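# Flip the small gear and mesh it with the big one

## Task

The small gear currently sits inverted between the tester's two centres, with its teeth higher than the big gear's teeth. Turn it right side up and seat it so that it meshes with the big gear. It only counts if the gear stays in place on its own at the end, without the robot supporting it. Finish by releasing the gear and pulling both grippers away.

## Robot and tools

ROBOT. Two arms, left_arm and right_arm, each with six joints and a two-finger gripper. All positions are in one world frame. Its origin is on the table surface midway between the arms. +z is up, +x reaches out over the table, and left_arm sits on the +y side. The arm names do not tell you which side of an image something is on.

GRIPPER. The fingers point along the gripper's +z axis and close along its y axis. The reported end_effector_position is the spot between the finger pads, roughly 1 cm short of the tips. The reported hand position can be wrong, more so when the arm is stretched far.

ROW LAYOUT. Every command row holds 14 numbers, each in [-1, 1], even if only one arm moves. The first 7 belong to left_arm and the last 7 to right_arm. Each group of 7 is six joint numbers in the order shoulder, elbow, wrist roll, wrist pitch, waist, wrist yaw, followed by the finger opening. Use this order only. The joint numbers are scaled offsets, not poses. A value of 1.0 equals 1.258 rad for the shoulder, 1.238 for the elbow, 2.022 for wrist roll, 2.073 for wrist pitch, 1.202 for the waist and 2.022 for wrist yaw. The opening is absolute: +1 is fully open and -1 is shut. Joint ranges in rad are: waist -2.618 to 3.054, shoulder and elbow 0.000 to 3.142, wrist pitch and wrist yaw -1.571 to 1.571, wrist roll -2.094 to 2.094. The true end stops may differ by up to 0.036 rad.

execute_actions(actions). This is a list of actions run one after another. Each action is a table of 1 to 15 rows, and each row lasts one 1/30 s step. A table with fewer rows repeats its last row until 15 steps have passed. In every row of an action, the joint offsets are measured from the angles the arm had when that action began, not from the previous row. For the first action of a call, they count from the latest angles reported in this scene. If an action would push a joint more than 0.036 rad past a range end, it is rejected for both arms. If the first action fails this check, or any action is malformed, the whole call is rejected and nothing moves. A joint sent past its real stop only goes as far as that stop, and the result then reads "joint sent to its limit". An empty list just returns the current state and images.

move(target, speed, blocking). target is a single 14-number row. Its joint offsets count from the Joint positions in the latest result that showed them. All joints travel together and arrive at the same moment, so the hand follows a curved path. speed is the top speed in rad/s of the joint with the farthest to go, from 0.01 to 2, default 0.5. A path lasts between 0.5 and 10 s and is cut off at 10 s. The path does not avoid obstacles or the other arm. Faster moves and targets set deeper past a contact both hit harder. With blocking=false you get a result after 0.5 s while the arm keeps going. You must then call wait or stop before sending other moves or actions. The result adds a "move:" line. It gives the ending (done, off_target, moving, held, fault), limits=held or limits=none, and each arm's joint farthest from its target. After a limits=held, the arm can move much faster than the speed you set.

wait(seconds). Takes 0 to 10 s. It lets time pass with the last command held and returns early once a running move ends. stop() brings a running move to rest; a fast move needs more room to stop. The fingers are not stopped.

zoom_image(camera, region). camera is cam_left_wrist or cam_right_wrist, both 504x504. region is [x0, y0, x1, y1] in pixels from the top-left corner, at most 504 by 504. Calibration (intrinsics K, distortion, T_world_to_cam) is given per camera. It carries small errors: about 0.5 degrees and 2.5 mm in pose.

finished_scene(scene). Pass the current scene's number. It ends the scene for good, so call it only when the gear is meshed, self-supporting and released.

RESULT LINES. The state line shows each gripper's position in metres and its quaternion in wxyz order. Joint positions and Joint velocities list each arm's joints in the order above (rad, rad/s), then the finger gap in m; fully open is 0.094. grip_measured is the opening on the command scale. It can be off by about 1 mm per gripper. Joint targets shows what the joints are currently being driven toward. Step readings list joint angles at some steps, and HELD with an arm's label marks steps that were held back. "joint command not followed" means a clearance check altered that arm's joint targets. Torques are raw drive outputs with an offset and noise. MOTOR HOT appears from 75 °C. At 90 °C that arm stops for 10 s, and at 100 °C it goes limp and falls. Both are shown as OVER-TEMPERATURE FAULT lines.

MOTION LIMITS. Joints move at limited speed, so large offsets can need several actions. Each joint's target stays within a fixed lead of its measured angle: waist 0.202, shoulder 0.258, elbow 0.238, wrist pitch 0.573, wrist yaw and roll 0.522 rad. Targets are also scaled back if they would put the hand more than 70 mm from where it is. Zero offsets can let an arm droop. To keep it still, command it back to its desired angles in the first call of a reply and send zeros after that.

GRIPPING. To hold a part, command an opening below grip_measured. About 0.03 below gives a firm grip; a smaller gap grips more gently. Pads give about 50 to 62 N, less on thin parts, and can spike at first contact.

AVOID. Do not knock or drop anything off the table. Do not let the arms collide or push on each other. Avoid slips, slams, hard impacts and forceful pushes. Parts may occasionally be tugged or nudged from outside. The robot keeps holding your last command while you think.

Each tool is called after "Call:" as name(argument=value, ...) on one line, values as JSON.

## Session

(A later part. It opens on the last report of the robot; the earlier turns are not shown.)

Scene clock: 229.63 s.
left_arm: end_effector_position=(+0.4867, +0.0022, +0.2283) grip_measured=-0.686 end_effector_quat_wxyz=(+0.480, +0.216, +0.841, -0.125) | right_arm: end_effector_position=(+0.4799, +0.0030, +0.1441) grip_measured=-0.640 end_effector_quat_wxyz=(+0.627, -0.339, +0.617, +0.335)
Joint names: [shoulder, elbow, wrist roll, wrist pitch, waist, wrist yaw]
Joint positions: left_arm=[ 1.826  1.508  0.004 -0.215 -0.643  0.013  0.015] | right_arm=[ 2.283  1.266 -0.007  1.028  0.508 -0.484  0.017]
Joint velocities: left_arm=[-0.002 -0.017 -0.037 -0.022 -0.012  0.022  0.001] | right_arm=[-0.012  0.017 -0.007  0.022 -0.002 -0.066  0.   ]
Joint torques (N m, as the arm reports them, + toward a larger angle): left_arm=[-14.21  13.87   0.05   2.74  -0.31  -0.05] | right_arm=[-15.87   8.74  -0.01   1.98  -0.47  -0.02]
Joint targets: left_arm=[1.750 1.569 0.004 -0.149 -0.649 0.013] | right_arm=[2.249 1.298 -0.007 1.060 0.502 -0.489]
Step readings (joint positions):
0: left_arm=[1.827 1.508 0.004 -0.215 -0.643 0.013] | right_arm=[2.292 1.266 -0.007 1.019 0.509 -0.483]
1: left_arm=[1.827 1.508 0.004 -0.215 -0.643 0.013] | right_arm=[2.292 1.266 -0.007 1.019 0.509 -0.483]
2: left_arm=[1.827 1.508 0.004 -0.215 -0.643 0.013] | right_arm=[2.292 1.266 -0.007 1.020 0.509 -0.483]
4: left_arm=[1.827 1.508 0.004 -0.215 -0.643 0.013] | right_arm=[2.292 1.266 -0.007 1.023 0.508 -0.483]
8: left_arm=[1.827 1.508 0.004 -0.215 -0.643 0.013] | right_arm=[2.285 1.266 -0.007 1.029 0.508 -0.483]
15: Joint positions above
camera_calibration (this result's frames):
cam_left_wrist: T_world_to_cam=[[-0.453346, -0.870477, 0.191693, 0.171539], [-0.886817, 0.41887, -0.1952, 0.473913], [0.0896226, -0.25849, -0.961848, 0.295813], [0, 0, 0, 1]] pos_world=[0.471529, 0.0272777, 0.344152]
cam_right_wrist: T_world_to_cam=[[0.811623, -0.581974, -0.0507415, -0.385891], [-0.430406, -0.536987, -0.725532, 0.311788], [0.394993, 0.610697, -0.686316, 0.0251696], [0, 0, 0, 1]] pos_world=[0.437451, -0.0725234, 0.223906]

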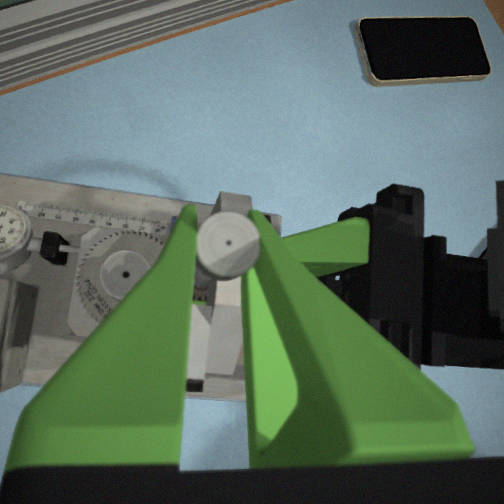

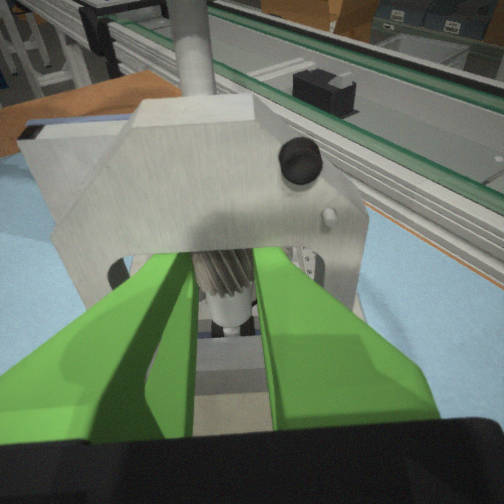

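Call:
execute_actions(actions=[[[-0.061,0.049,0,0.032,-0.005,0,-0.73,-0.022,0.02,0,0.01,-0.006,-0.003,-0.67],[-0.061,0.049,0,0.032,-0.005,0,-0.73,-0.022,0.014,0,0.008,-0.006,-0.003,-0.67],[-0.061,0.049,0,0.032,-0.005,0,-0.73,-0.022,0.008,0,0.006,-0.006,-0.003,-0.67],[-0.061,0.049,0,0.032,-0.005,0,-0.73,-0.022,0.002,0,0.006,-0.006,-0.003,-0.67],[-0.061,0.049,0,0.032,-0.005,0,-0.73,-0.022,-0.004,0,0.006,-0.006,-0.003,-0.67],[-0.061,0.049,0,0.032,-0.005,0,-0.73,-0.022,-0.009,0,0.006,-0.006,-0.003,-0.67],[-0.061,0.049,0,0.032,-0.005,0,-0.73,-0.022,-0.013,0,0.006,-0.006,-0.003,-0.67]]])

Scene clock: 240.43 s.
left_arm: end_effector_position=(+0.4867, +0.0022, +0.2283) grip_measured=-0.686 end_effector_quat_wxyz=(+0.480, +0.216, +0.841, -0.125) | right_arm: end_effector_position=(+0.4799, +0.0030, +0.1441) grip_measured=-0.640 end_effector_quat_wxyz=(+0.627, -0.339, +0.617, +0.335)
Joint names: [shoulder, elbow, wrist roll, wrist pitch, waist, wrist yaw]
Joint positions: left_arm=[ 1.826  1.508  0.004 -0.215 -0.643  0.013  0.015] | right_arm=[ 2.283  1.266 -0.007  1.028  0.508 -0.484  0.017]
Joint velocities: left_arm=[ 0.007  0.007 -0.051 -0.051  0.017 -0.066  0.   ] | right_arm=[-0.007 -0.007  0.007  0.051  0.027 -0.051 -0.   ]
Joint torques (N m, as the arm reports them, + toward a larger angle): left_arm=[-14.18  13.94   0.02   2.76  -0.4   -0.05] | right_arm=[-15.34   5.    -0.01   1.77  -0.69  -0.05]
Joint targets: left_arm=[1.750 1.569 0.004 -0.149 -0.649 0.013] | right_arm=[2.255 1.250 -0.007 1.041 0.500 -0.490]
Step readings (joint positions):
0: left_arm=[1.826 1.508 0.004 -0.215 -0.643 0.013] | right_arm=[2.283 1.266 -0.007 1.028 0.508 -0.484]
1: left_arm=[1.826 1.508 0.004 -0.215 -0.643 0.013] | right_arm=[2.283 1.266 -0.007 1.028 0.508 -0.484]
2: left_arm=[1.826 1.508 0.004 -0.215 -0.643 0.013] | right_arm=[2.283 1.266 -0.007 1.028 0.508 -0.484]
4: left_arm=[1.826 1.508 0.004 -0.215 -0.643 0.013] | right_arm=[2.283 1.266 -0.007 1.028 0.508 -0.484]
8: left_arm=[1.826 1.508 0.004 -0.215 -0.643 0.013] | right_arm=[2.283 1.266 -0.007 1.028 0.508 -0.484]
15: Joint positions above
camera_calibration (this result's frames):
cam_left_wrist: T_world_to_cam=[[-0.453346, -0.870477, 0.191693, 0.171539], [-0.886817, 0.41887, -0.1952, 0.473913], [0.0896226, -0.25849, -0.961848, 0.295813], [0, 0, 0, 1]] pos_world=[0.471529, 0.0272777, 0.344152]
cam_right_wrist: T_world_to_cam=[[0.811623, -0.581974, -0.0507415, -0.385891], [-0.430406, -0.536987, -0.725532, 0.311788], [0.394993, 0.610697, -0.686316, 0.0251696], [0, 0, 0, 1]] pos_world=[0.437451, -0.0725234, 0.223906]

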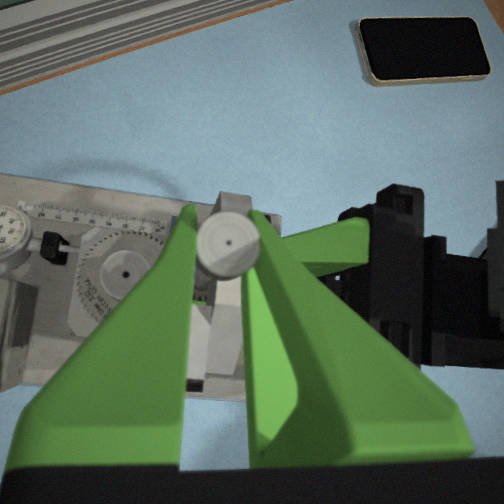

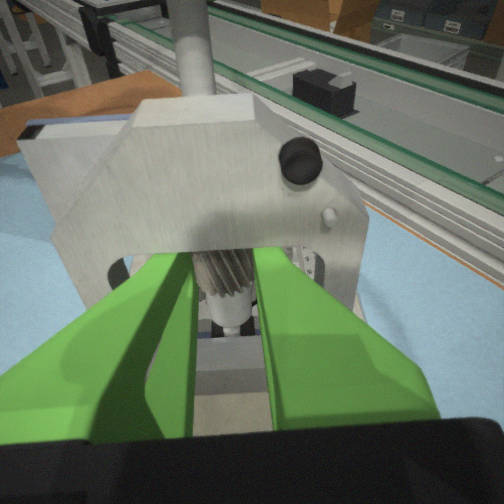

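Call:
execute_actions(actions=[[[-0.061,0.049,0,0.032,-0.005,0,-0.73,-0.022,-0.015,0,0.006,-0.006,-0.003,-0.67],[-0.061,0.049,0,0.032,-0.005,0,-0.73,-0.022,-0.017,0,0.006,-0.006,-0.003,-0.67],[-0.061,0.049,0,0.032,-0.005,0,-0.73,-0.022,-0.019,0,0.006,-0.006,-0.003,-0.67],[-0.061,0.049,0,0.032,-0.005,0,-0.73,-0.022,-0.022,0,0.006,-0.006,-0.003,-0.67]]])

Scene clock: 245.37 s.
left_arm: end_effector_position=(+0.4867, +0.0022, +0.2283) grip_measured=-0.686 end_effector_quat_wxyz=(+0.480, +0.216, +0.841, -0.125) | right_arm: end_effector_position=(+0.4782, +0.0022, +0.1399) grip_measured=-0.640 end_effector_quat_wxyz=(+0.623, -0.339, +0.620, +0.335)
Joint names: [shoulder, elbow, wrist roll, wrist pitch, waist, wrist yaw]
Joint positions: left_arm=[ 1.826  1.508  0.004 -0.215 -0.643  0.013  0.015] | right_arm=[ 2.283  1.256 -0.007  1.028  0.508 -0.485  0.017]
Joint velocities: left_arm=[-0.007 -0.007  0.037 -0.066 -0.002 -0.022 -0.   ] | right_arm=[ 0.007 -0.007 -0.007 -0.051 -0.012  0.022  0.   ]
Joint torques (N m, as the arm reports them, + toward a larger angle): left_arm=[-14.1   13.92   0.03   2.74  -0.47   0.  ] | right_arm=[-15.31   5.    -0.01   1.77  -0.68  -0.03]
Joint targets: left_arm=[1.750 1.569 0.004 -0.149 -0.649 0.013] | right_arm=[2.255 1.238 -0.007 1.040 0.500 -0.491]
Step readings (joint positions):
0: left_arm=[1.826 1.508 0.004 -0.215 -0.643 0.013] | right_arm=[2.283 1.266 -0.007 1.028 0.508 -0.484]
1: left_arm=[1.826 1.508 0.004 -0.215 -0.643 0.013] | right_arm=[2.283 1.266 -0.007 1.028 0.508 -0.484]
2: left_arm=[1.826 1.508 0.004 -0.215 -0.643 0.013] | right_arm=[2.283 1.266 -0.007 1.028 0.508 -0.484]
4: left_arm=[1.826 1.508 0.004 -0.215 -0.643 0.013] | right_arm=[2.283 1.264 -0.007 1.028 0.508 -0.484]
8: left_arm=[1.826 1.508 0.004 -0.215 -0.643 0.013] | right_arm=[2.283 1.257 -0.007 1.028 0.508 -0.485]
15: Joint positions above
camera_calibration (this result's frames):
cam_left_wrist: T_world_to_cam=[[-0.453346, -0.870477, 0.191693, 0.171539], [-0.886817, 0.41887, -0.1952, 0.473913], [0.0896226, -0.25849, -0.961848, 0.295813], [0, 0, 0, 1]] pos_world=[0.471529, 0.0272777, 0.344152]
cam_right_wrist: T_world_to_cam=[[0.811368, -0.58193, -0.055121, -0.384527], [-0.436697, -0.540776, -0.718928, 0.309675], [0.388558, 0.607387, -0.692896, 0.0274661], [0, 0, 0, 1]] pos_world=[0.436555, -0.0729859, 0.220469]

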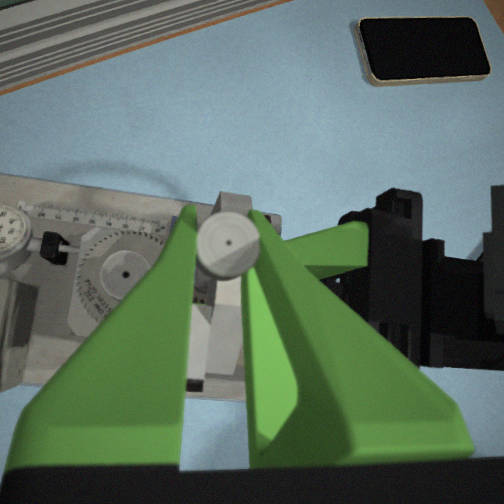

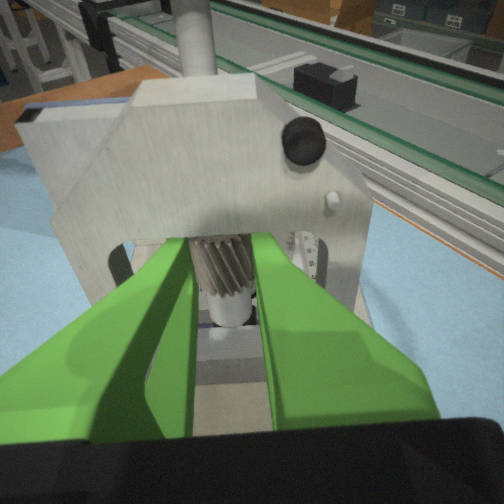

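Call:
execute_actions(actions=[[[-0.061,0.049,0,0.032,-0.005,0,-0.73,-0.025,-0.0205,0,0.008,-0.009,-0.004,-0.67],[-0.061,0.049,0,0.032,-0.005,0,-0.73,-0.028,-0.0265,0,0.01,-0.0105,-0.005,-0.67],[-0.061,0.049,0,0.032,-0.005,0,-0.73,-0.031,-0.0325,0,0.012,-0.012,-0.006,-0.67],[-0.061,0.049,0,0.032,-0.005,0,-0.73,-0.034,-0.0385,0,0.014,-0.0135,-0.007,-0.67],[-0.061,0.049,0,0.032,-0.005,0,-0.73,-0.037,-0.0445,0,0.016,-0.015,-0.008,-0.67],[-0.061,0.049,0,0.032,-0.005,0,-0.73,-0.04,-0.051,0,0.018,-0.017,-0.009,-0.67]]])

Scene clock: 254.03 s.
left_arm: end_effector_position=(+0.4867, +0.0022, +0.2283) grip_measured=-0.686 end_effector_quat_wxyz=(+0.480, +0.216, +0.841, -0.125) | right_arm: end_effector_position=(+0.4746, -0.0084, +0.1355) grip_measured=-0.640 end_effector_quat_wxyz=(+0.620, -0.338, +0.626, +0.333)
Joint names: [shoulder, elbow, wrist roll, wrist pitch, waist, wrist yaw]
Joint positions: left_arm=[ 1.826  1.508  0.004 -0.215 -0.643  0.013  0.015] | right_arm=[ 2.264  1.21  -0.007  1.043  0.492 -0.495  0.017]
Joint velocities: left_arm=[0.002 0.002 0.037 0.007 0.012 0.037 0.   ] | right_arm=[-0.012 -0.012  0.007  0.037 -0.002 -0.037  0.001]
Joint torques (N m, as the arm reports them, + toward a larger angle): left_arm=[-14.47  14.04  -0.04   2.81  -0.35  -0.08] | right_arm=[-15.31   4.79   0.     1.89  -0.46  -0.09]
Joint targets: left_arm=[1.750 1.569 0.004 -0.149 -0.649 0.013] | right_arm=[2.233 1.192 -0.007 1.065 0.487 -0.503]
Step readings (joint positions):
0: left_arm=[1.826 1.508 0.004 -0.215 -0.643 0.013] | right_arm=[2.283 1.256 -0.007 1.028 0.508 -0.485]
1: left_arm=[1.826 1.508 0.004 -0.215 -0.643 0.013] | right_arm=[2.283 1.256 -0.007 1.028 0.508 -0.485]
2: left_arm=[1.826 1.508 0.004 -0.215 -0.643 0.013] | right_arm=[2.283 1.254 -0.007 1.029 0.507 -0.485]
4: left_arm=[1.826 1.508 0.004 -0.215 -0.643 0.013] | right_arm=[2.277 1.241 -0.007 1.031 0.505 -0.487]
8: left_arm=[1.826 1.508 0.004 -0.215 -0.643 0.013] | right_arm=[2.265 1.212 -0.007 1.037 0.497 -0.492]
15: Joint positions above
camera_calibration (this result's frames):
cam_left_wrist: T_world_to_cam=[[-0.453346, -0.870477, 0.191693, 0.171539], [-0.886817, 0.41887, -0.1952, 0.473913], [0.0896226, -0.25849, -0.961848, 0.295813], [0, 0, 0, 1]] pos_world=[0.471529, 0.0272777, 0.344152]
cam_right_wrist: T_world_to_cam=[[0.807608, -0.5866, -0.0605773, -0.385484], [-0.447503, -0.542702, -0.710786, 0.30323], [0.384072, 0.601144, -0.700795, 0.0353448], [0, 0, 0, 1]] pos_world=[0.433441, -0.0828091, 0.216949]

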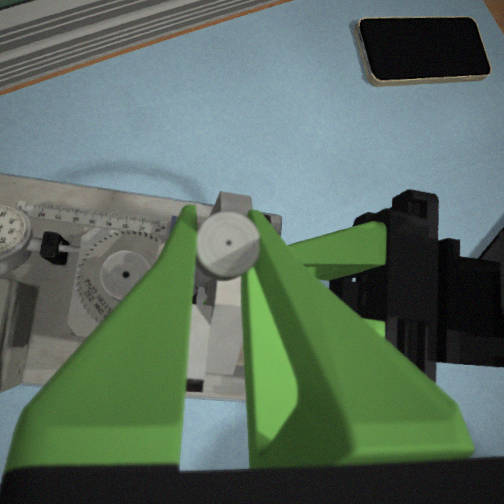

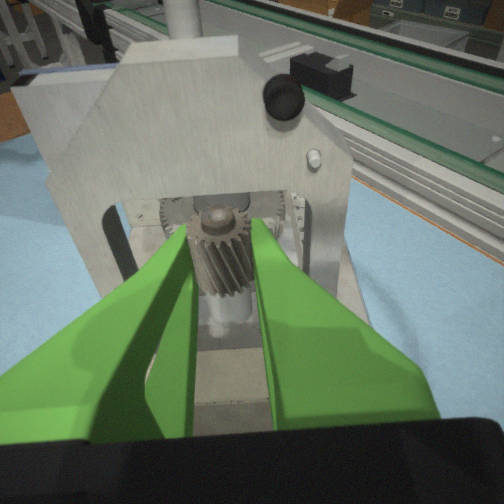

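Call:
move(target=[-0.03,0.03,0,0.02,0,0,-0.73,-0.083,-0.134,0,0.055,-0.03,-0.026,-0.67], speed=0.12)

Scene clock: 260.20 s.
left_arm: end_effector_position=(+0.4864, +0.0023, +0.2149) grip_measured=-0.686 end_effector_quat_wxyz=(+0.465, +0.218, +0.849, -0.121) | right_arm: end_effector_position=(+0.4517, -0.0309, +0.1401) grip_measured=-0.640 end_effector_quat_wxyz=(+0.624, -0.343, +0.616, +0.338)
Joint names: [shoulder, elbow, wrist roll, wrist pitch, waist, wrist yaw]
Joint positions: left_arm=[ 1.844  1.508  0.004 -0.232 -0.643  0.013  0.015] | right_arm=[ 2.189  1.063 -0.007  1.135  0.464 -0.54   0.017]
Joint velocities: left_arm=[-0.012 -0.002  0.081 -0.007  0.007 -0.066  0.   ] | right_arm=[-0.002  0.022 -0.066 -0.007  0.022  0.051 -0.001]
Joint torques (N m, as the arm reports them, + toward a larger angle): left_arm=[-13.03  11.98   0.05   2.66  -0.08  -0.03] | right_arm=[-14.35   4.33   0.     1.83  -0.69  -0.04]
Joint targets: left_arm=[1.788 1.546 0.004 -0.174 -0.643 0.013] | right_arm=[2.160 1.044 -0.007 1.156 0.456 -0.547]
move: off_target (left_arm, right_arm); limits=none; left_arm: farthest joint: the wrist pitch, 0.058 radians from its target (0.042 radians at the start); right_arm: farthest joint: the shoulder, 0.030 radians from its target (0.105 radians at the start)
camera_calibration (this result's frames):
cam_left_wrist: T_world_to_cam=[[-0.44742, -0.873645, 0.191203, 0.17134], [-0.892326, 0.421815, -0.160709, 0.466254], [0.0597499, -0.24252, -0.968305, 0.298875], [0, 0, 0, 1]] pos_world=[0.474853, 0.0255008, 0.331573]
cam_right_wrist: T_world_to_cam=[[0.818121, -0.572738, -0.0514707, -0.385496], [-0.425757, -0.543129, -0.7237, 0.276013], [0.386536, 0.613988, -0.688192, 0.0584153], [0, 0, 0, 1]] pos_world=[0.410317, -0.106744, 0.22011]

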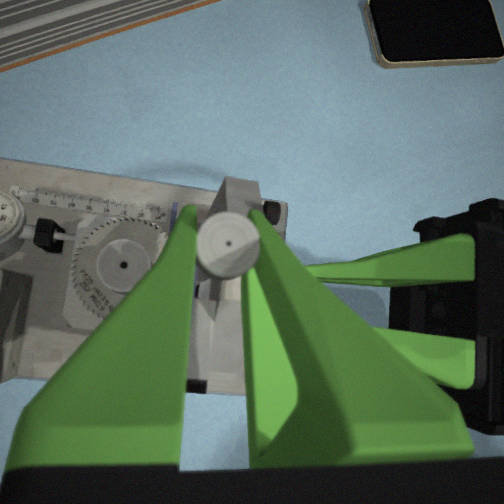

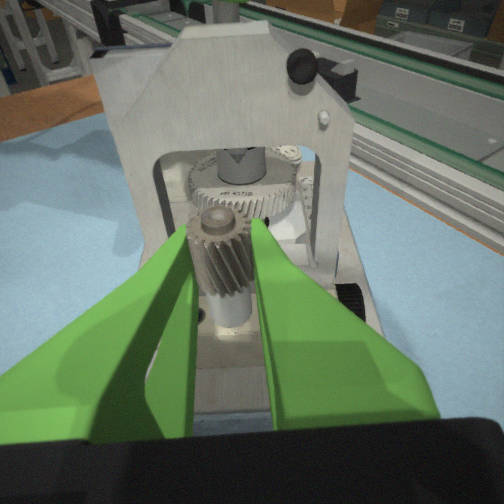

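Call:
move(target=[-0.01,0.02,0,0.02,0,0,-0.73,-0.29,0.2,0.3,-0.55,-0.2,0.27,-0.67], speed=0.8)

Call:
move(target=[-0.01,0.02,0,0.02,0,0,-0.73,0,0.02,0.485,-0.51,0.22,0,-0.67], speed=0.8)

Scene clock: 274.83 s.
left_arm: end_effector_position=(+0.4865, +0.0023, +0.2096) grip_measured=-0.686 end_effector_quat_wxyz=(+0.460, +0.219, +0.852, -0.120) | right_arm: end_effector_position=(+0.5228, -0.2397, +0.1574) grip_measured=-0.641 end_effector_quat_wxyz=(+0.441, +0.159, +0.862, +0.193)
Joint names: [shoulder, elbow, wrist roll, wrist pitch, waist, wrist yaw]
Joint positions: left_arm=[ 1.852  1.508  0.004 -0.237 -0.643  0.013  0.015] | right_arm=[ 1.848  1.279  0.592  0.003  0.226 -0.003  0.017]
Joint velocities: left_arm=[-0.012  0.002  0.081 -0.037 -0.017 -0.007 -0.001] | right_arm=[-0.007 -0.012  0.037  0.007 -0.002  0.095  0.001]
Joint torques (N m, as the arm reports them, + toward a larger angle): left_arm=[-10.65  10.8    0.     2.56   0.05  -0.02] | right_arm=[-12.26  10.04   0.01   1.6   -0.27   0.13]
Joint targets: left_arm=[1.832 1.533 0.004 -0.190 -0.643 0.013] | right_arm=[1.825 1.311 0.599 -0.005 0.223 0.006]
move: off_target (left_arm, right_arm); limits=none; left_arm: farthest joint: the wrist pitch, 0.046 radians from its target (0.041 radians at the start); right_arm: farthest joint: the elbow, 0.032 radians from its target (0.248 radians at the start)
camera_calibration (this result's frames):
cam_left_wrist: T_world_to_cam=[[-0.445235, -0.874814, 0.190963, 0.171341], [-0.894091, 0.422758, -0.14791, 0.463653], [0.0486621, -0.236593, -0.97039, 0.299552], [0, 0, 0, 1]] pos_world=[0.476258, 0.0247498, 0.326541]
cam_right_wrist: T_world_to_cam=[[-0.174868, -0.853448, -0.490965, -0.0412978], [-0.963181, 0.251704, -0.0944818, 0.577852], [0.204213, 0.456367, -0.86604, 0.256657], [0, 0, 0, 1]] pos_world=[0.496942, -0.297823, 0.256596]

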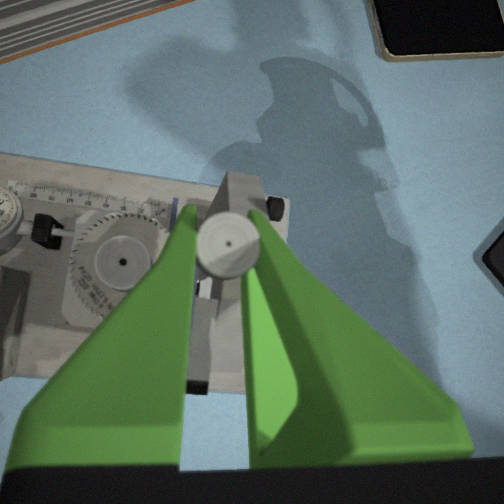

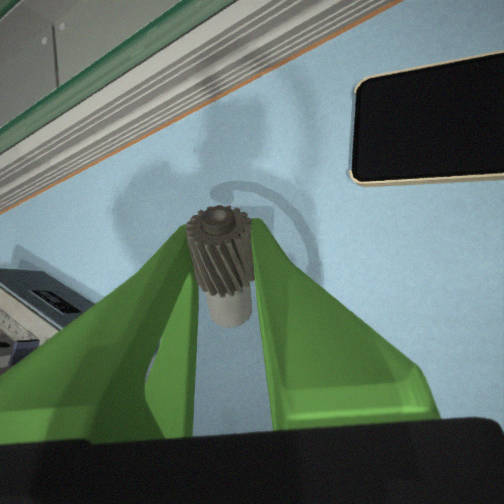

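Scene clock: 277.13 s.
left_arm: end_effector_position=(+0.4864, +0.0023, +0.2095) grip_measured=-0.686 end_effector_quat_wxyz=(+0.459, +0.219, +0.852, -0.120) | right_arm: end_effector_position=(+0.2800, -0.2084, +0.0426) grip_measured=-0.641 end_effector_quat_wxyz=(-0.009, +0.509, +0.861, -0.013)
Joint names: [shoulder, elbow, wrist roll, wrist pitch, waist, wrist yaw]
Joint positions: left_arm=[ 1.852  1.508  0.004 -0.237 -0.643  0.013  0.015] | right_arm=[ 1.848  1.279  1.562 -1.033  0.493 -0.001  0.017]
Joint velocities: left_arm=[-0.027 -0.002 -0.037 -0.095 -0.007 -0.051 -0.001] | right_arm=[-0.002 -0.017  0.007 -0.11  -0.002 -0.081 -0.   ]
Joint torques (N m, as the arm reports them, + toward a larger angle): left_arm=[-10.12  10.86   0.     2.45  -0.26  -0.01] | right_arm=[-8.53  7.97  0.09  0.   -0.32  0.01]
Joint targets: left_arm=[1.840 1.533 0.004 -0.196 -0.643 0.013] | right_arm=[1.848 1.304 1.573 -1.054 0.490 -0.003]
move: off_target (left_arm, right_arm); limits=none; left_arm: farthest joint: the wrist pitch, 0.042 radians from its target (0.041 radians at the start); right_arm: farthest joint: the elbow, 0.025 radians from its target (0.025 radians at the start)
camera_calibration (this result's frames):
cam_left_wrist: T_world_to_cam=[[-0.44517, -0.874848, 0.190955, 0.171327], [-0.89414, 0.422785, -0.147533, 0.463535], [0.0483356, -0.236418, -0.970448, 0.299654], [0, 0, 0, 1]] pos_world=[0.476251, 0.0247534, 0.32647]
cam_right_wrist: T_world_to_cam=[[-0.901957, -0.425052, 0.0761909, 0.155287], [-0.259879, 0.675205, 0.690334, 0.183147], [-0.344872, 0.602851, -0.719468, 0.370506], [0, 0, 0, 1]] pos_world=[0.315436, -0.281017, 0.128304]

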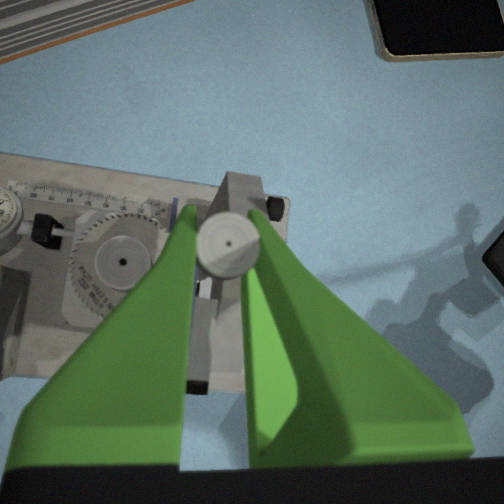

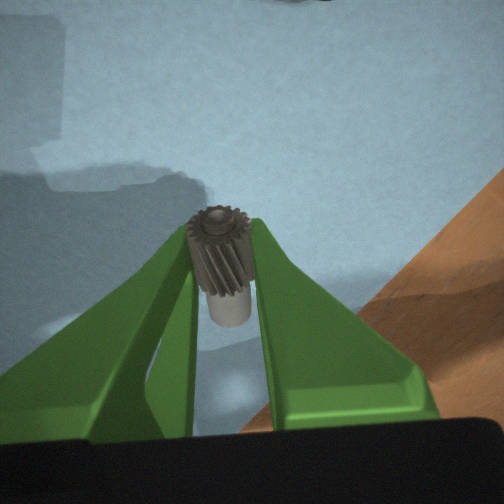

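Call:
move(target=[-0.01,0.02,0,0.02,0,0,-0.73,0.072,0.02,0.004,0.062,0,0,-0.67], speed=0.12)

Scene clock: 282.33 s.
left_arm: end_effector_position=(+0.4864, +0.0023, +0.2095) grip_measured=-0.686 end_effector_quat_wxyz=(+0.459, +0.219, +0.852, -0.120) | right_arm: end_effector_position=(+0.2999, -0.1975, +0.0175) grip_measured=-0.641 end_effector_quat_wxyz=(+0.001, +0.509, +0.861, +0.004)
Joint names: [shoulder, elbow, wrist roll, wrist pitch, waist, wrist yaw]
Joint positions: left_arm=[ 1.852  1.508  0.004 -0.237 -0.643  0.013  0.015] | right_arm=[ 1.927  1.279  1.562 -0.914  0.493 -0.002  0.017]
Joint velocities: left_arm=[-0.002 -0.012 -0.022  0.037 -0.017  0.022 -0.001] | right_arm=[-0.012 -0.002 -0.051  0.007 -0.012 -0.051  0.001]
Joint torques (N m, as the arm reports them, + toward a larger angle): left_arm=[-10.12  10.72   0.     2.5    0.24  -0.01] | right_arm=[-8.19  7.97  0.08  0.34 -0.05  0.01]
Joint targets: left_arm=[1.840 1.533 0.004 -0.196 -0.643 0.013] | right_arm=[1.939 1.304 1.570 -0.904 0.493 -0.002]
move: off_target (left_arm, right_arm); limits=none; left_arm: farthest joint: the wrist pitch, 0.042 radians from its target (0.042 radians at the start); right_arm: farthest joint: the elbow, 0.025 radians from its target (0.025 radians at the start)
camera_calibration (this result's frames):
cam_left_wrist: T_world_to_cam=[[-0.44517, -0.874848, 0.190955, 0.171327], [-0.89414, 0.422785, -0.147533, 0.463535], [0.0483356, -0.236418, -0.970448, 0.299654], [0, 0, 0, 1]] pos_world=[0.476251, 0.0247534, 0.32647]
cam_right_wrist: T_world_to_cam=[[-0.904098, -0.425813, 0.0359218, 0.180905], [-0.284009, 0.661564, 0.694026, 0.202759], [-0.31929, 0.617265, -0.719053, 0.347938], [0, 0, 0, 1]] pos_world=[0.332234, -0.271877, 0.102967]

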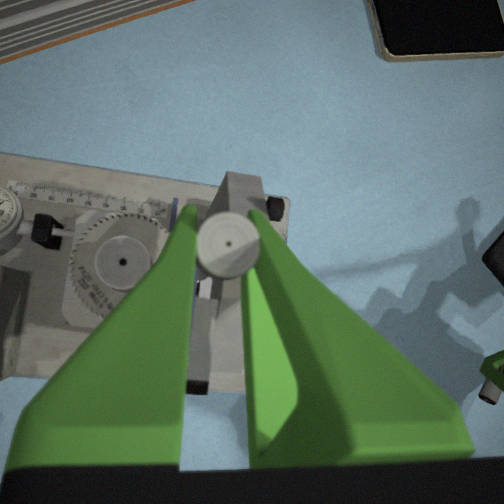

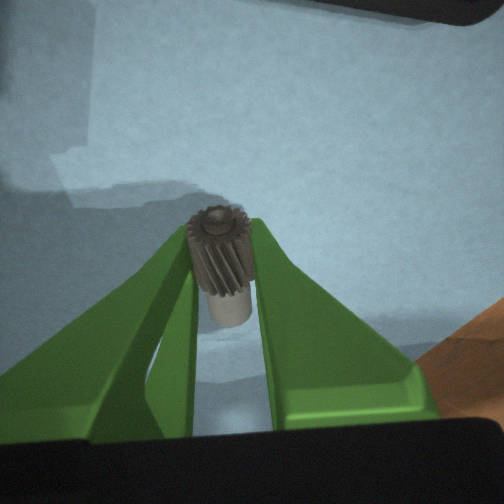

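Call:
move(target=[-0.01,0.02,0,0.02,0,0,-0.73,0.028,0.02,0.004,0.008,0,0,-0.67], speed=0.04)

Scene clock: 286.77 s.
left_arm: end_effector_position=(+0.4864, +0.0023, +0.2095) grip_measured=-0.686 end_effector_quat_wxyz=(+0.459, +0.219, +0.852, -0.120) | right_arm: end_effector_position=(+0.2994, -0.1977, +0.0104) grip_measured=-0.641 end_effector_quat_wxyz=(-0.002, +0.509, +0.861, -0.002)
Joint names: [shoulder, elbow, wrist roll, wrist pitch, waist, wrist yaw]
Joint positions: left_arm=[ 1.852  1.508  0.004 -0.237 -0.643  0.013  0.015] | right_arm=[ 1.949  1.279  1.562 -0.906  0.493 -0.002  0.017]
Joint velocities: left_arm=[-0.012  0.012  0.081  0.051  0.022  0.022  0.   ] | right_arm=[-0.007  0.007  0.037 -0.007 -0.017  0.037  0.   ]
Joint torques (N m, as the arm reports them, + toward a larger angle): left_arm=[-10.34  10.8    0.04   2.51   0.1    0.01] | right_arm=[-8.03  7.81  0.09  0.3  -0.1  -0.02]
Joint targets: left_arm=[1.840 1.533 0.004 -0.196 -0.643 0.013] | right_arm=[1.962 1.304 1.570 -0.897 0.493 -0.002]
move: off_target (left_arm, right_arm); limits=none; left_arm: farthest joint: the wrist pitch, 0.042 radians from its target (0.042 radians at the start); right_arm: farthest joint: the elbow, 0.025 radians from its target (0.025 radians at the start)
camera_calibration (this result's frames):
cam_left_wrist: T_world_to_cam=[[-0.44517, -0.874848, 0.190955, 0.171327], [-0.89414, 0.422785, -0.147533, 0.463535], [0.0483356, -0.236418, -0.970448, 0.299654], [0, 0, 0, 1]] pos_world=[0.476251, 0.0247534, 0.32647]
cam_right_wrist: T_world_to_cam=[[-0.903547, -0.425516, 0.0503829, 0.180425], [-0.27516, 0.666335, 0.693026, 0.206003], [-0.328465, 0.612318, -0.71915, 0.344628], [0, 0, 0, 1]] pos_world=[0.332905, -0.271515, 0.0959832]

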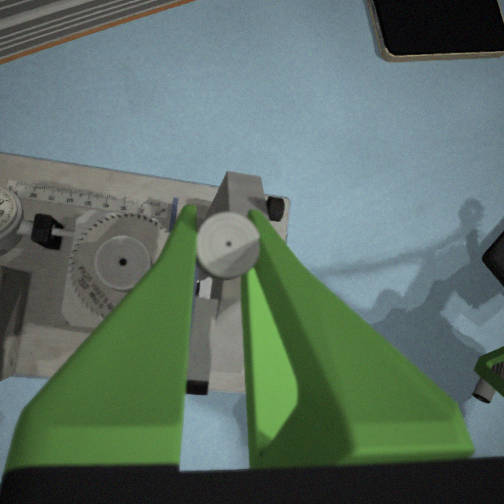

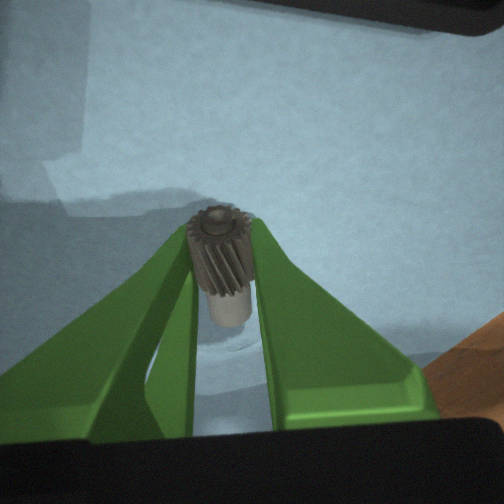

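No contact yet.

Call:
move(target=[-0.01,0.02,0,0.02,0,0,-0.73,0.024,0.02,0.004,0.01,0,0,-0.67], speed=0.04)

Scene clock: 291.80 s.
left_arm: end_effector_position=(+0.4864, +0.0023, +0.2095) grip_measured=-0.686 end_effector_quat_wxyz=(+0.459, +0.219, +0.852, -0.120) | right_arm: end_effector_position=(+0.3006, -0.1971, +0.0077) grip_measured=-0.641 end_effector_quat_wxyz=(-0.002, +0.509, +0.861, -0.002)
Joint names: [shoulder, elbow, wrist roll, wrist pitch, waist, wrist yaw]
Joint positions: left_arm=[ 1.852  1.508  0.004 -0.237 -0.643  0.013  0.015] | right_arm=[ 1.957  1.279  1.562 -0.898  0.493 -0.002  0.017]
Joint velocities: left_arm=[-0.007  0.007 -0.051 -0.037 -0.007 -0.022 -0.001] | right_arm=[ 0.007 -0.002 -0.037 -0.081 -0.012  0.007 -0.001]
Joint torques (N m, as the arm reports them, + toward a larger angle): left_arm=[-10.13  10.59   0.03   2.51   0.1   -0.07] | right_arm=[-7.62  7.94  0.1   0.36  0.01 -0.02]
Joint targets: left_arm=[1.840 1.533 0.004 -0.196 -0.643 0.013] | right_arm=[1.979 1.304 1.570 -0.885 0.493 -0.002]
move: off_target (left_arm, right_arm); limits=none; left_arm: farthest joint: the wrist pitch, 0.042 radians from its target (0.042 radians at the start); right_arm: farthest joint: the elbow, 0.025 radians from its target (0.025 radians at the start)
camera_calibration (this result's frames):
cam_left_wrist: T_world_to_cam=[[-0.44517, -0.874848, 0.190955, 0.171327], [-0.89414, 0.422785, -0.147533, 0.463535], [0.0483356, -0.236418, -0.970448, 0.299654], [0, 0, 0, 1]] pos_world=[0.476251, 0.0247534, 0.32647]
cam_right_wrist: T_world_to_cam=[[-0.903564, -0.425525, 0.0500025, 0.181827], [-0.275392, 0.66621, 0.693054, 0.207859], [-0.328224, 0.612448, -0.71915, 0.342603], [0, 0, 0, 1]] pos_world=[0.333986, -0.270932, 0.0932335]

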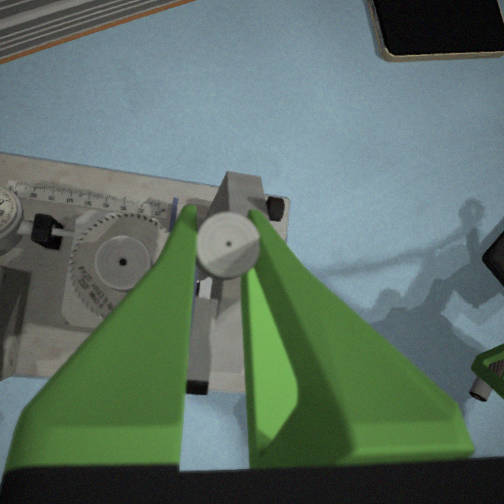

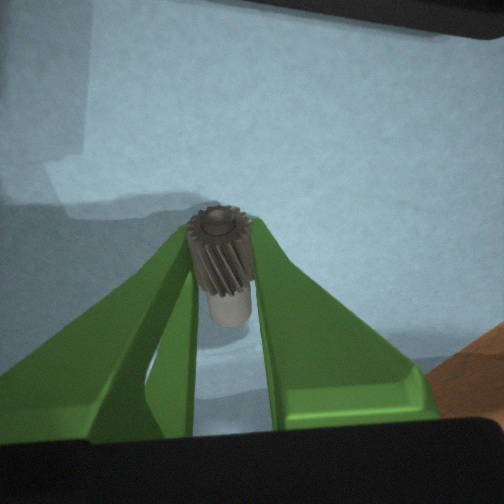

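Call:
move(target=[-0.01,0.02,0,0.02,0,0,-0.73,0,0.02,0,0,0,0,-0.3])

Call:
move(target=[-0.01,0.02,0,0.02,0,0,-0.73,-0.085,0.02,0,-0.02,0,0,-0.3], speed=0.2)

Call:
move(target=[-0.01,0.02,0,0.02,0,0,-0.73,-0.01,0.02,-1,0,0.053,0,-0.3], speed=1.5)

Call:
move(target=[-0.01,0.02,0,0.02,0,0,-0.73,-0.01,0.02,-0.533,0,0,0,-0.3], speed=1.5)

Scene clock: 304.73 s.
left_arm: end_effector_position=(+0.4864, +0.0023, +0.2095) grip_measured=-0.686 end_effector_quat_wxyz=(+0.459, +0.219, +0.852, -0.120) | right_arm: end_effector_position=(+0.3014, -0.1967, +0.0077) grip_measured=-0.302 end_effector_quat_wxyz=(-0.001, +0.509, +0.861, -0.000)
Joint names: [shoulder, elbow, wrist roll, wrist pitch, waist, wrist yaw]
Joint positions: left_arm=[ 1.852  1.508  0.004 -0.237 -0.643  0.013  0.015] | right_arm=[ 1.957  1.279  1.562 -0.894  0.493 -0.002  0.033]
Joint velocities: left_arm=[-0.007  0.002 -0.022  0.037 -0.007 -0.007 -0.   ] | right_arm=[-0.012 -0.002  0.022  0.007 -0.017  0.022 -0.   ]
Joint torques (N m, as the arm reports them, + toward a larger angle): left_arm=[-10.13  11.    -0.01   2.52   0.    -0.05] | right_arm=[-9.39  7.75  0.    0.21  0.07 -0.01]
Joint targets: left_arm=[1.840 1.533 0.004 -0.196 -0.643 0.013] | right_arm=[1.957 1.304 1.562 -0.898 0.493 -0.002]
move: off_target (left_arm, right_arm); limits=none; left_arm: farthest joint: the wrist pitch, 0.042 radians from its target (0.042 radians at the start); right_arm: farthest joint: the elbow, 0.025 radians from its target (0.025 radians at the start)
camera_calibration (this result's frames):
cam_left_wrist: T_world_to_cam=[[-0.44517, -0.874848, 0.190955, 0.171327], [-0.89414, 0.422785, -0.147533, 0.463535], [0.0483356, -0.236418, -0.970448, 0.299654], [0, 0, 0, 1]] pos_world=[0.476251, 0.0247534, 0.32647]
cam_right_wrist: T_world_to_cam=[[-0.903726, -0.425612, 0.0461978, 0.182834], [-0.27772, 0.664955, 0.69333, 0.208244], [-0.325809, 0.61375, -0.719138, 0.342127], [0, 0, 0, 1]] pos_world=[0.334533, -0.270637, 0.0932076]

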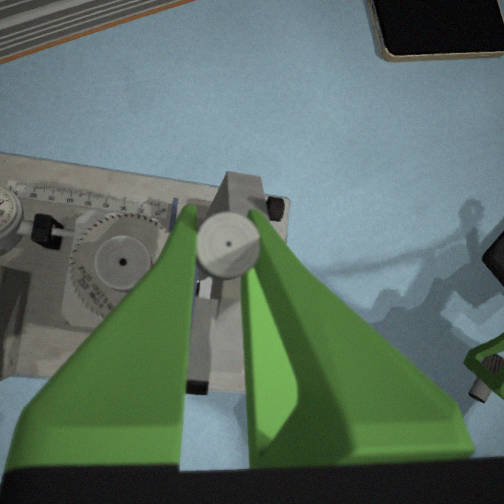

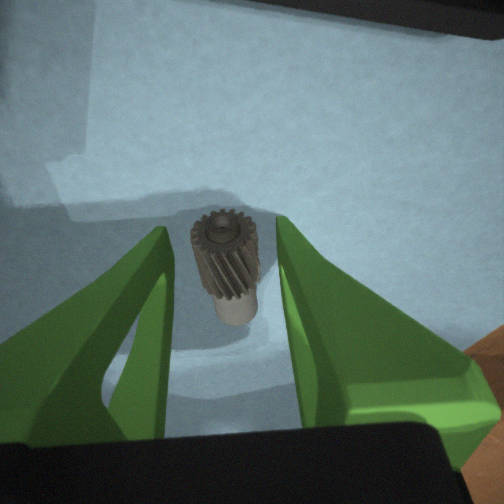

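Scene clock: 305.73 s.
left_arm: end_effector_position=(+0.4864, +0.0023, +0.2095) grip_measured=-0.686 end_effector_quat_wxyz=(+0.459, +0.219, +0.852, -0.120) | right_arm: end_effector_position=(+0.3044, -0.1951, +0.0358) grip_measured=-0.301 end_effector_quat_wxyz=(+0.016, +0.509, +0.860, +0.028)
Joint names: [shoulder, elbow, wrist roll, wrist pitch, waist, wrist yaw]
Joint positions: left_arm=[ 1.852  1.508  0.004 -0.237 -0.643  0.013  0.015] | right_arm=[ 1.871  1.279  1.562 -0.914  0.493 -0.002  0.033]
Joint velocities: left_arm=[-0.002 -0.002 -0.022 -0.022 -0.002 -0.022  0.001] | right_arm=[ 0.012 -0.007 -0.037  0.007 -0.002  0.007 -0.001]
Joint torques (N m, as the arm reports them, + toward a larger angle): left_arm=[-10.33  10.88   0.02   2.44  -0.02  -0.01] | right_arm=[-10.97   8.15  -0.04   0.17   0.05   0.  ]
Joint targets: left_arm=[1.840 1.533 0.004 -0.196 -0.643 0.013] | right_arm=[1.850 1.304 1.562 -0.935 0.493 -0.002]
move: off_target (left_arm, right_arm); limits=none; left_arm: farthest joint: the wrist pitch, 0.042 radians from its target (0.042 radians at the start); right_arm: farthest joint: the elbow, 0.025 radians from its target (0.025 radians at the start)
camera_calibration (this result's frames):
cam_left_wrist: T_world_to_cam=[[-0.44517, -0.874848, 0.190955, 0.171327], [-0.89414, 0.422785, -0.147533, 0.463535], [0.0483356, -0.236418, -0.970448, 0.299654], [0, 0, 0, 1]] pos_world=[0.476251, 0.0247534, 0.32647]
cam_right_wrist: T_world_to_cam=[[-0.904496, -0.426028, -0.0196825, 0.18744], [-0.318102, 0.643182, 0.696511, 0.196445], [-0.284074, 0.636253, -0.717276, 0.353944], [0, 0, 0, 1]] pos_world=[0.332575, -0.271693, 0.120739]

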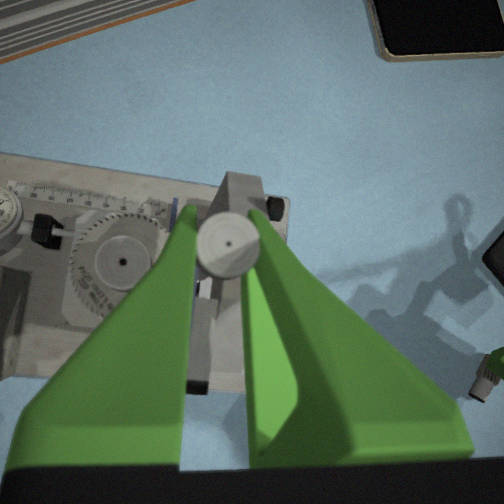

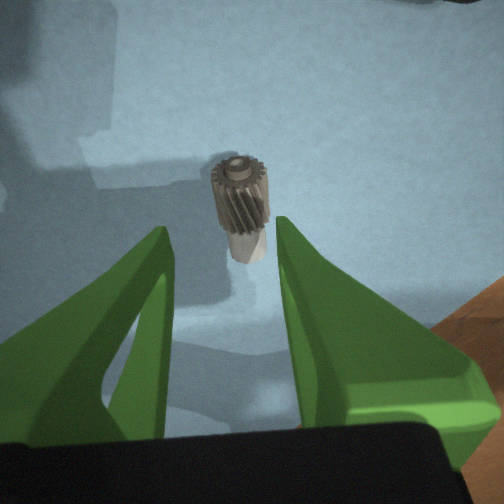

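Scene clock: 308.17 s.
left_arm: end_effector_position=(+0.4864, +0.0023, +0.2095) grip_measured=-0.686 end_effector_quat_wxyz=(+0.459, +0.219, +0.852, -0.120) | right_arm: end_effector_position=(+0.2944, -0.1780, +0.0358) grip_measured=-0.301 end_effector_quat_wxyz=(+0.032, -0.479, +0.877, +0.003)
Joint names: [shoulder, elbow, wrist roll, wrist pitch, waist, wrist yaw]
Joint positions: left_arm=[ 1.852  1.508  0.004 -0.237 -0.643  0.013  0.015] | right_arm=[ 1.871  1.279 -0.449 -0.914  0.55  -0.002  0.033]
Joint velocities: left_arm=[-0.007  0.007 -0.007 -0.007 -0.022  0.007 -0.   ] | right_arm=[-0.007 -0.007 -0.022 -0.007 -0.017 -0.037 -0.   ]
Joint torques (N m, as the arm reports them, + toward a larger angle): left_arm=[-10.18  10.75   0.01   2.53   0.18  -0.02] | right_arm=[-10.02   8.04  -0.11   0.38   0.52  -0.01]
Joint targets: left_arm=[1.840 1.533 0.004 -0.196 -0.643 0.013] | right_arm=[1.859 1.304 -0.460 -0.914 0.557 -0.002]
move: off_target (left_arm, right_arm); limits=none; left_arm: farthest joint: the wrist pitch, 0.042 radians from its target (0.042 radians at the start); right_arm: farthest joint: the elbow, 0.025 radians from its target (0.025 radians at the start)
camera_calibration (this result's frames):
cam_left_wrist: T_world_to_cam=[[-0.44517, -0.874848, 0.190955, 0.171327], [-0.89414, 0.422785, -0.147533, 0.463535], [0.0483356, -0.236418, -0.970448, 0.299654], [0, 0, 0, 1]] pos_world=[0.476251, 0.0247534, 0.32647]
cam_right_wrist: T_world_to_cam=[[0.801926, -0.593671, 0.0668568, -0.349624], [-0.488237, -0.586754, 0.646022, 0.0152912], [-0.344296, -0.550703, -0.760386, 0.148271], [0, 0, 0, 1]] pos_world=[0.338887, -0.116936, 0.126239]

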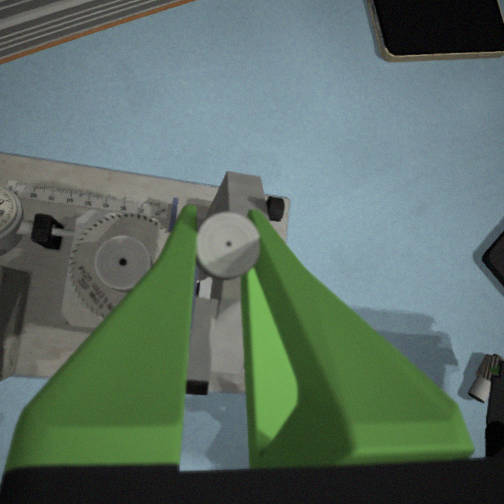

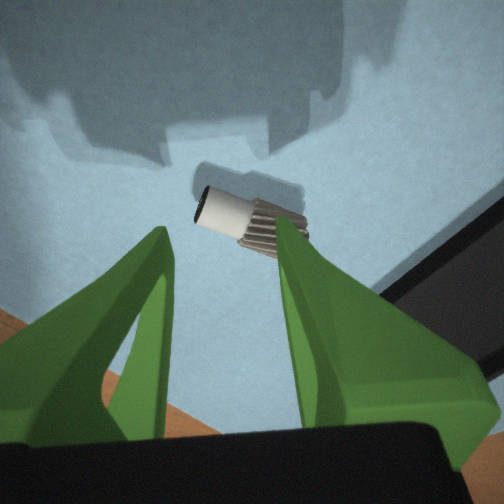

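Scene clock: 309.97 s.
left_arm: end_effector_position=(+0.4864, +0.0023, +0.2095) grip_measured=-0.686 end_effector_quat_wxyz=(+0.459, +0.219, +0.852, -0.120) | right_arm: end_effector_position=(+0.2944, -0.1780, +0.0358) grip_measured=-0.301 end_effector_quat_wxyz=(-0.029, +0.859, -0.511, +0.014)
Joint names: [shoulder, elbow, wrist roll, wrist pitch, waist, wrist yaw]
Joint positions: left_arm=[ 1.852  1.508  0.004 -0.237 -0.643  0.013  0.015] | right_arm=[ 1.871  1.279 -1.516 -0.914  0.55  -0.002  0.033]
Joint velocities: left_arm=[ 0.002 -0.007 -0.066 -0.066 -0.002 -0.022 -0.   ] | right_arm=[ 0.007  0.017 -0.037 -0.007 -0.002  0.037 -0.001]
Joint torques (N m, as the arm reports them, + toward a larger angle): left_arm=[-10.41  10.8    0.03   2.45   0.03   0.02] | right_arm=[-10.08   8.09  -0.07   0.35   0.14  -0.02]
Joint targets: left_arm=[1.840 1.533 0.004 -0.196 -0.643 0.013] | right_arm=[1.859 1.304 -1.527 -0.914 0.550 -0.002]
move: off_target (left_arm, right_arm); limits=none; left_arm: farthest joint: the wrist pitch, 0.042 radians from its target (0.042 radians at the start); right_arm: farthest joint: the elbow, 0.025 radians from its target (0.025 radians at the start)
camera_calibration (this result's frames):
cam_left_wrist: T_world_to_cam=[[-0.44517, -0.874848, 0.190955, 0.171327], [-0.89414, 0.422785, -0.147533, 0.463535], [0.0483356, -0.236418, -0.970448, 0.299654], [0, 0, 0, 1]] pos_world=[0.476251, 0.0247534, 0.32647]
cam_right_wrist: T_world_to_cam=[[0.902473, 0.416893, 0.108367, -0.200875], [0.237894, -0.69212, 0.681452, -0.218523], [0.359095, -0.589212, -0.723796, -0.0669917], [0, 0, 0, 1]] pos_world=[0.257326, -0.106973, 0.122193]

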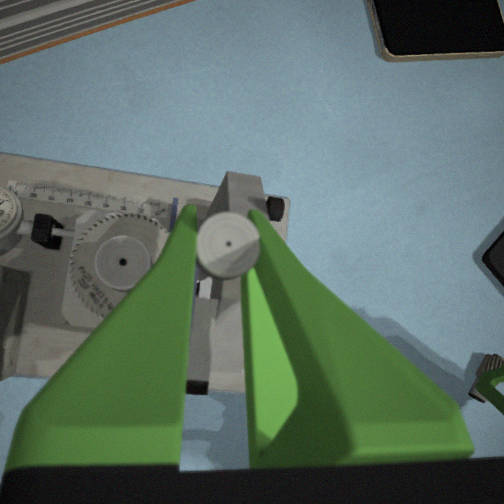

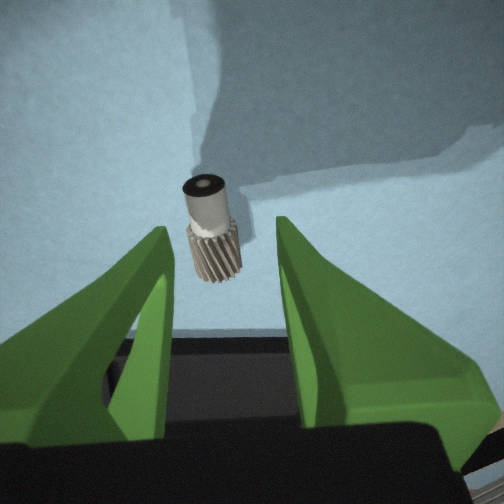

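Call:
move(target=[-0.01,0.02,0,0.02,0,0,-0.73,0.075,0.02,-0.01,0.01,-0.016,0,-0.3], speed=0.1)

Scene clock: 319.10 s.
left_arm: end_effector_position=(+0.4864, +0.0023, +0.2095) grip_measured=-0.686 end_effector_quat_wxyz=(+0.459, +0.219, +0.852, -0.120) | right_arm: end_effector_position=(+0.2920, -0.1841, +0.0093) grip_measured=-0.301 end_effector_quat_wxyz=(+0.002, +0.859, -0.513, -0.002)
Joint names: [shoulder, elbow, wrist roll, wrist pitch, waist, wrist yaw]
Joint positions: left_arm=[ 1.852  1.508  0.004 -0.237 -0.643  0.013  0.015] | right_arm=[ 1.952  1.279 -1.526 -0.903  0.539 -0.002  0.033]
Joint velocities: left_arm=[-0.012 -0.007 -0.051  0.037  0.002  0.037  0.   ] | right_arm=[ 0.012  0.002  0.022 -0.037 -0.007  0.022  0.001]
Joint torques (N m, as the arm reports them, + toward a larger angle): left_arm=[-10.43  11.    -0.06   2.48   0.    -0.05] | right_arm=[-8.19  7.79 -0.13  0.32 -0.71  0.01]
Joint targets: left_arm=[1.840 1.533 0.004 -0.196 -0.643 0.013] | right_arm=[1.966 1.304 -1.536 -0.893 0.531 -0.002]
move: off_target (left_arm, right_arm); limits=none; left_arm: farthest joint: the wrist pitch, 0.042 radians from its target (0.042 radians at the start); right_arm: farthest joint: the elbow, 0.025 radians from its target (0.025 radians at the start)
camera_calibration (this result's frames):
cam_left_wrist: T_world_to_cam=[[-0.44517, -0.874848, 0.190955, 0.171327], [-0.89414, 0.422785, -0.147533, 0.463535], [0.0483356, -0.236418, -0.970448, 0.299654], [0, 0, 0, 1]] pos_world=[0.476251, 0.0247534, 0.32647]
cam_right_wrist: T_world_to_cam=[[0.907689, 0.417874, 0.0385011, -0.193996], [0.27791, -0.667329, 0.690969, -0.211351], [0.31443, -0.616485, -0.721859, -0.0808923], [0, 0, 0, 1]] pos_world=[0.260259, -0.109844, 0.0951131]

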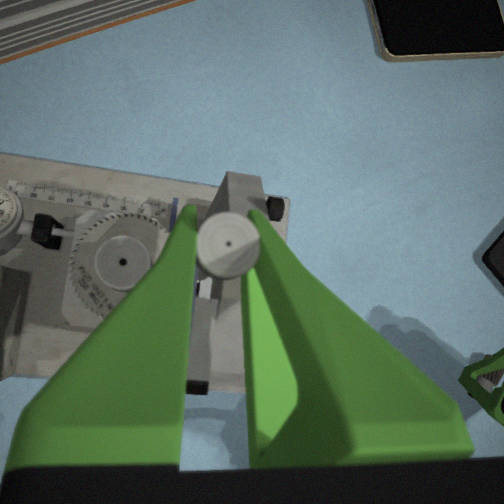

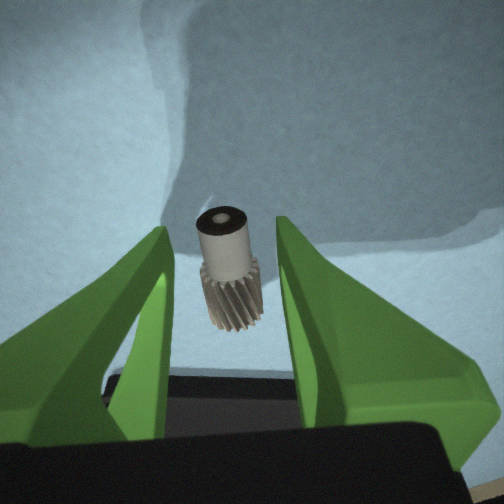

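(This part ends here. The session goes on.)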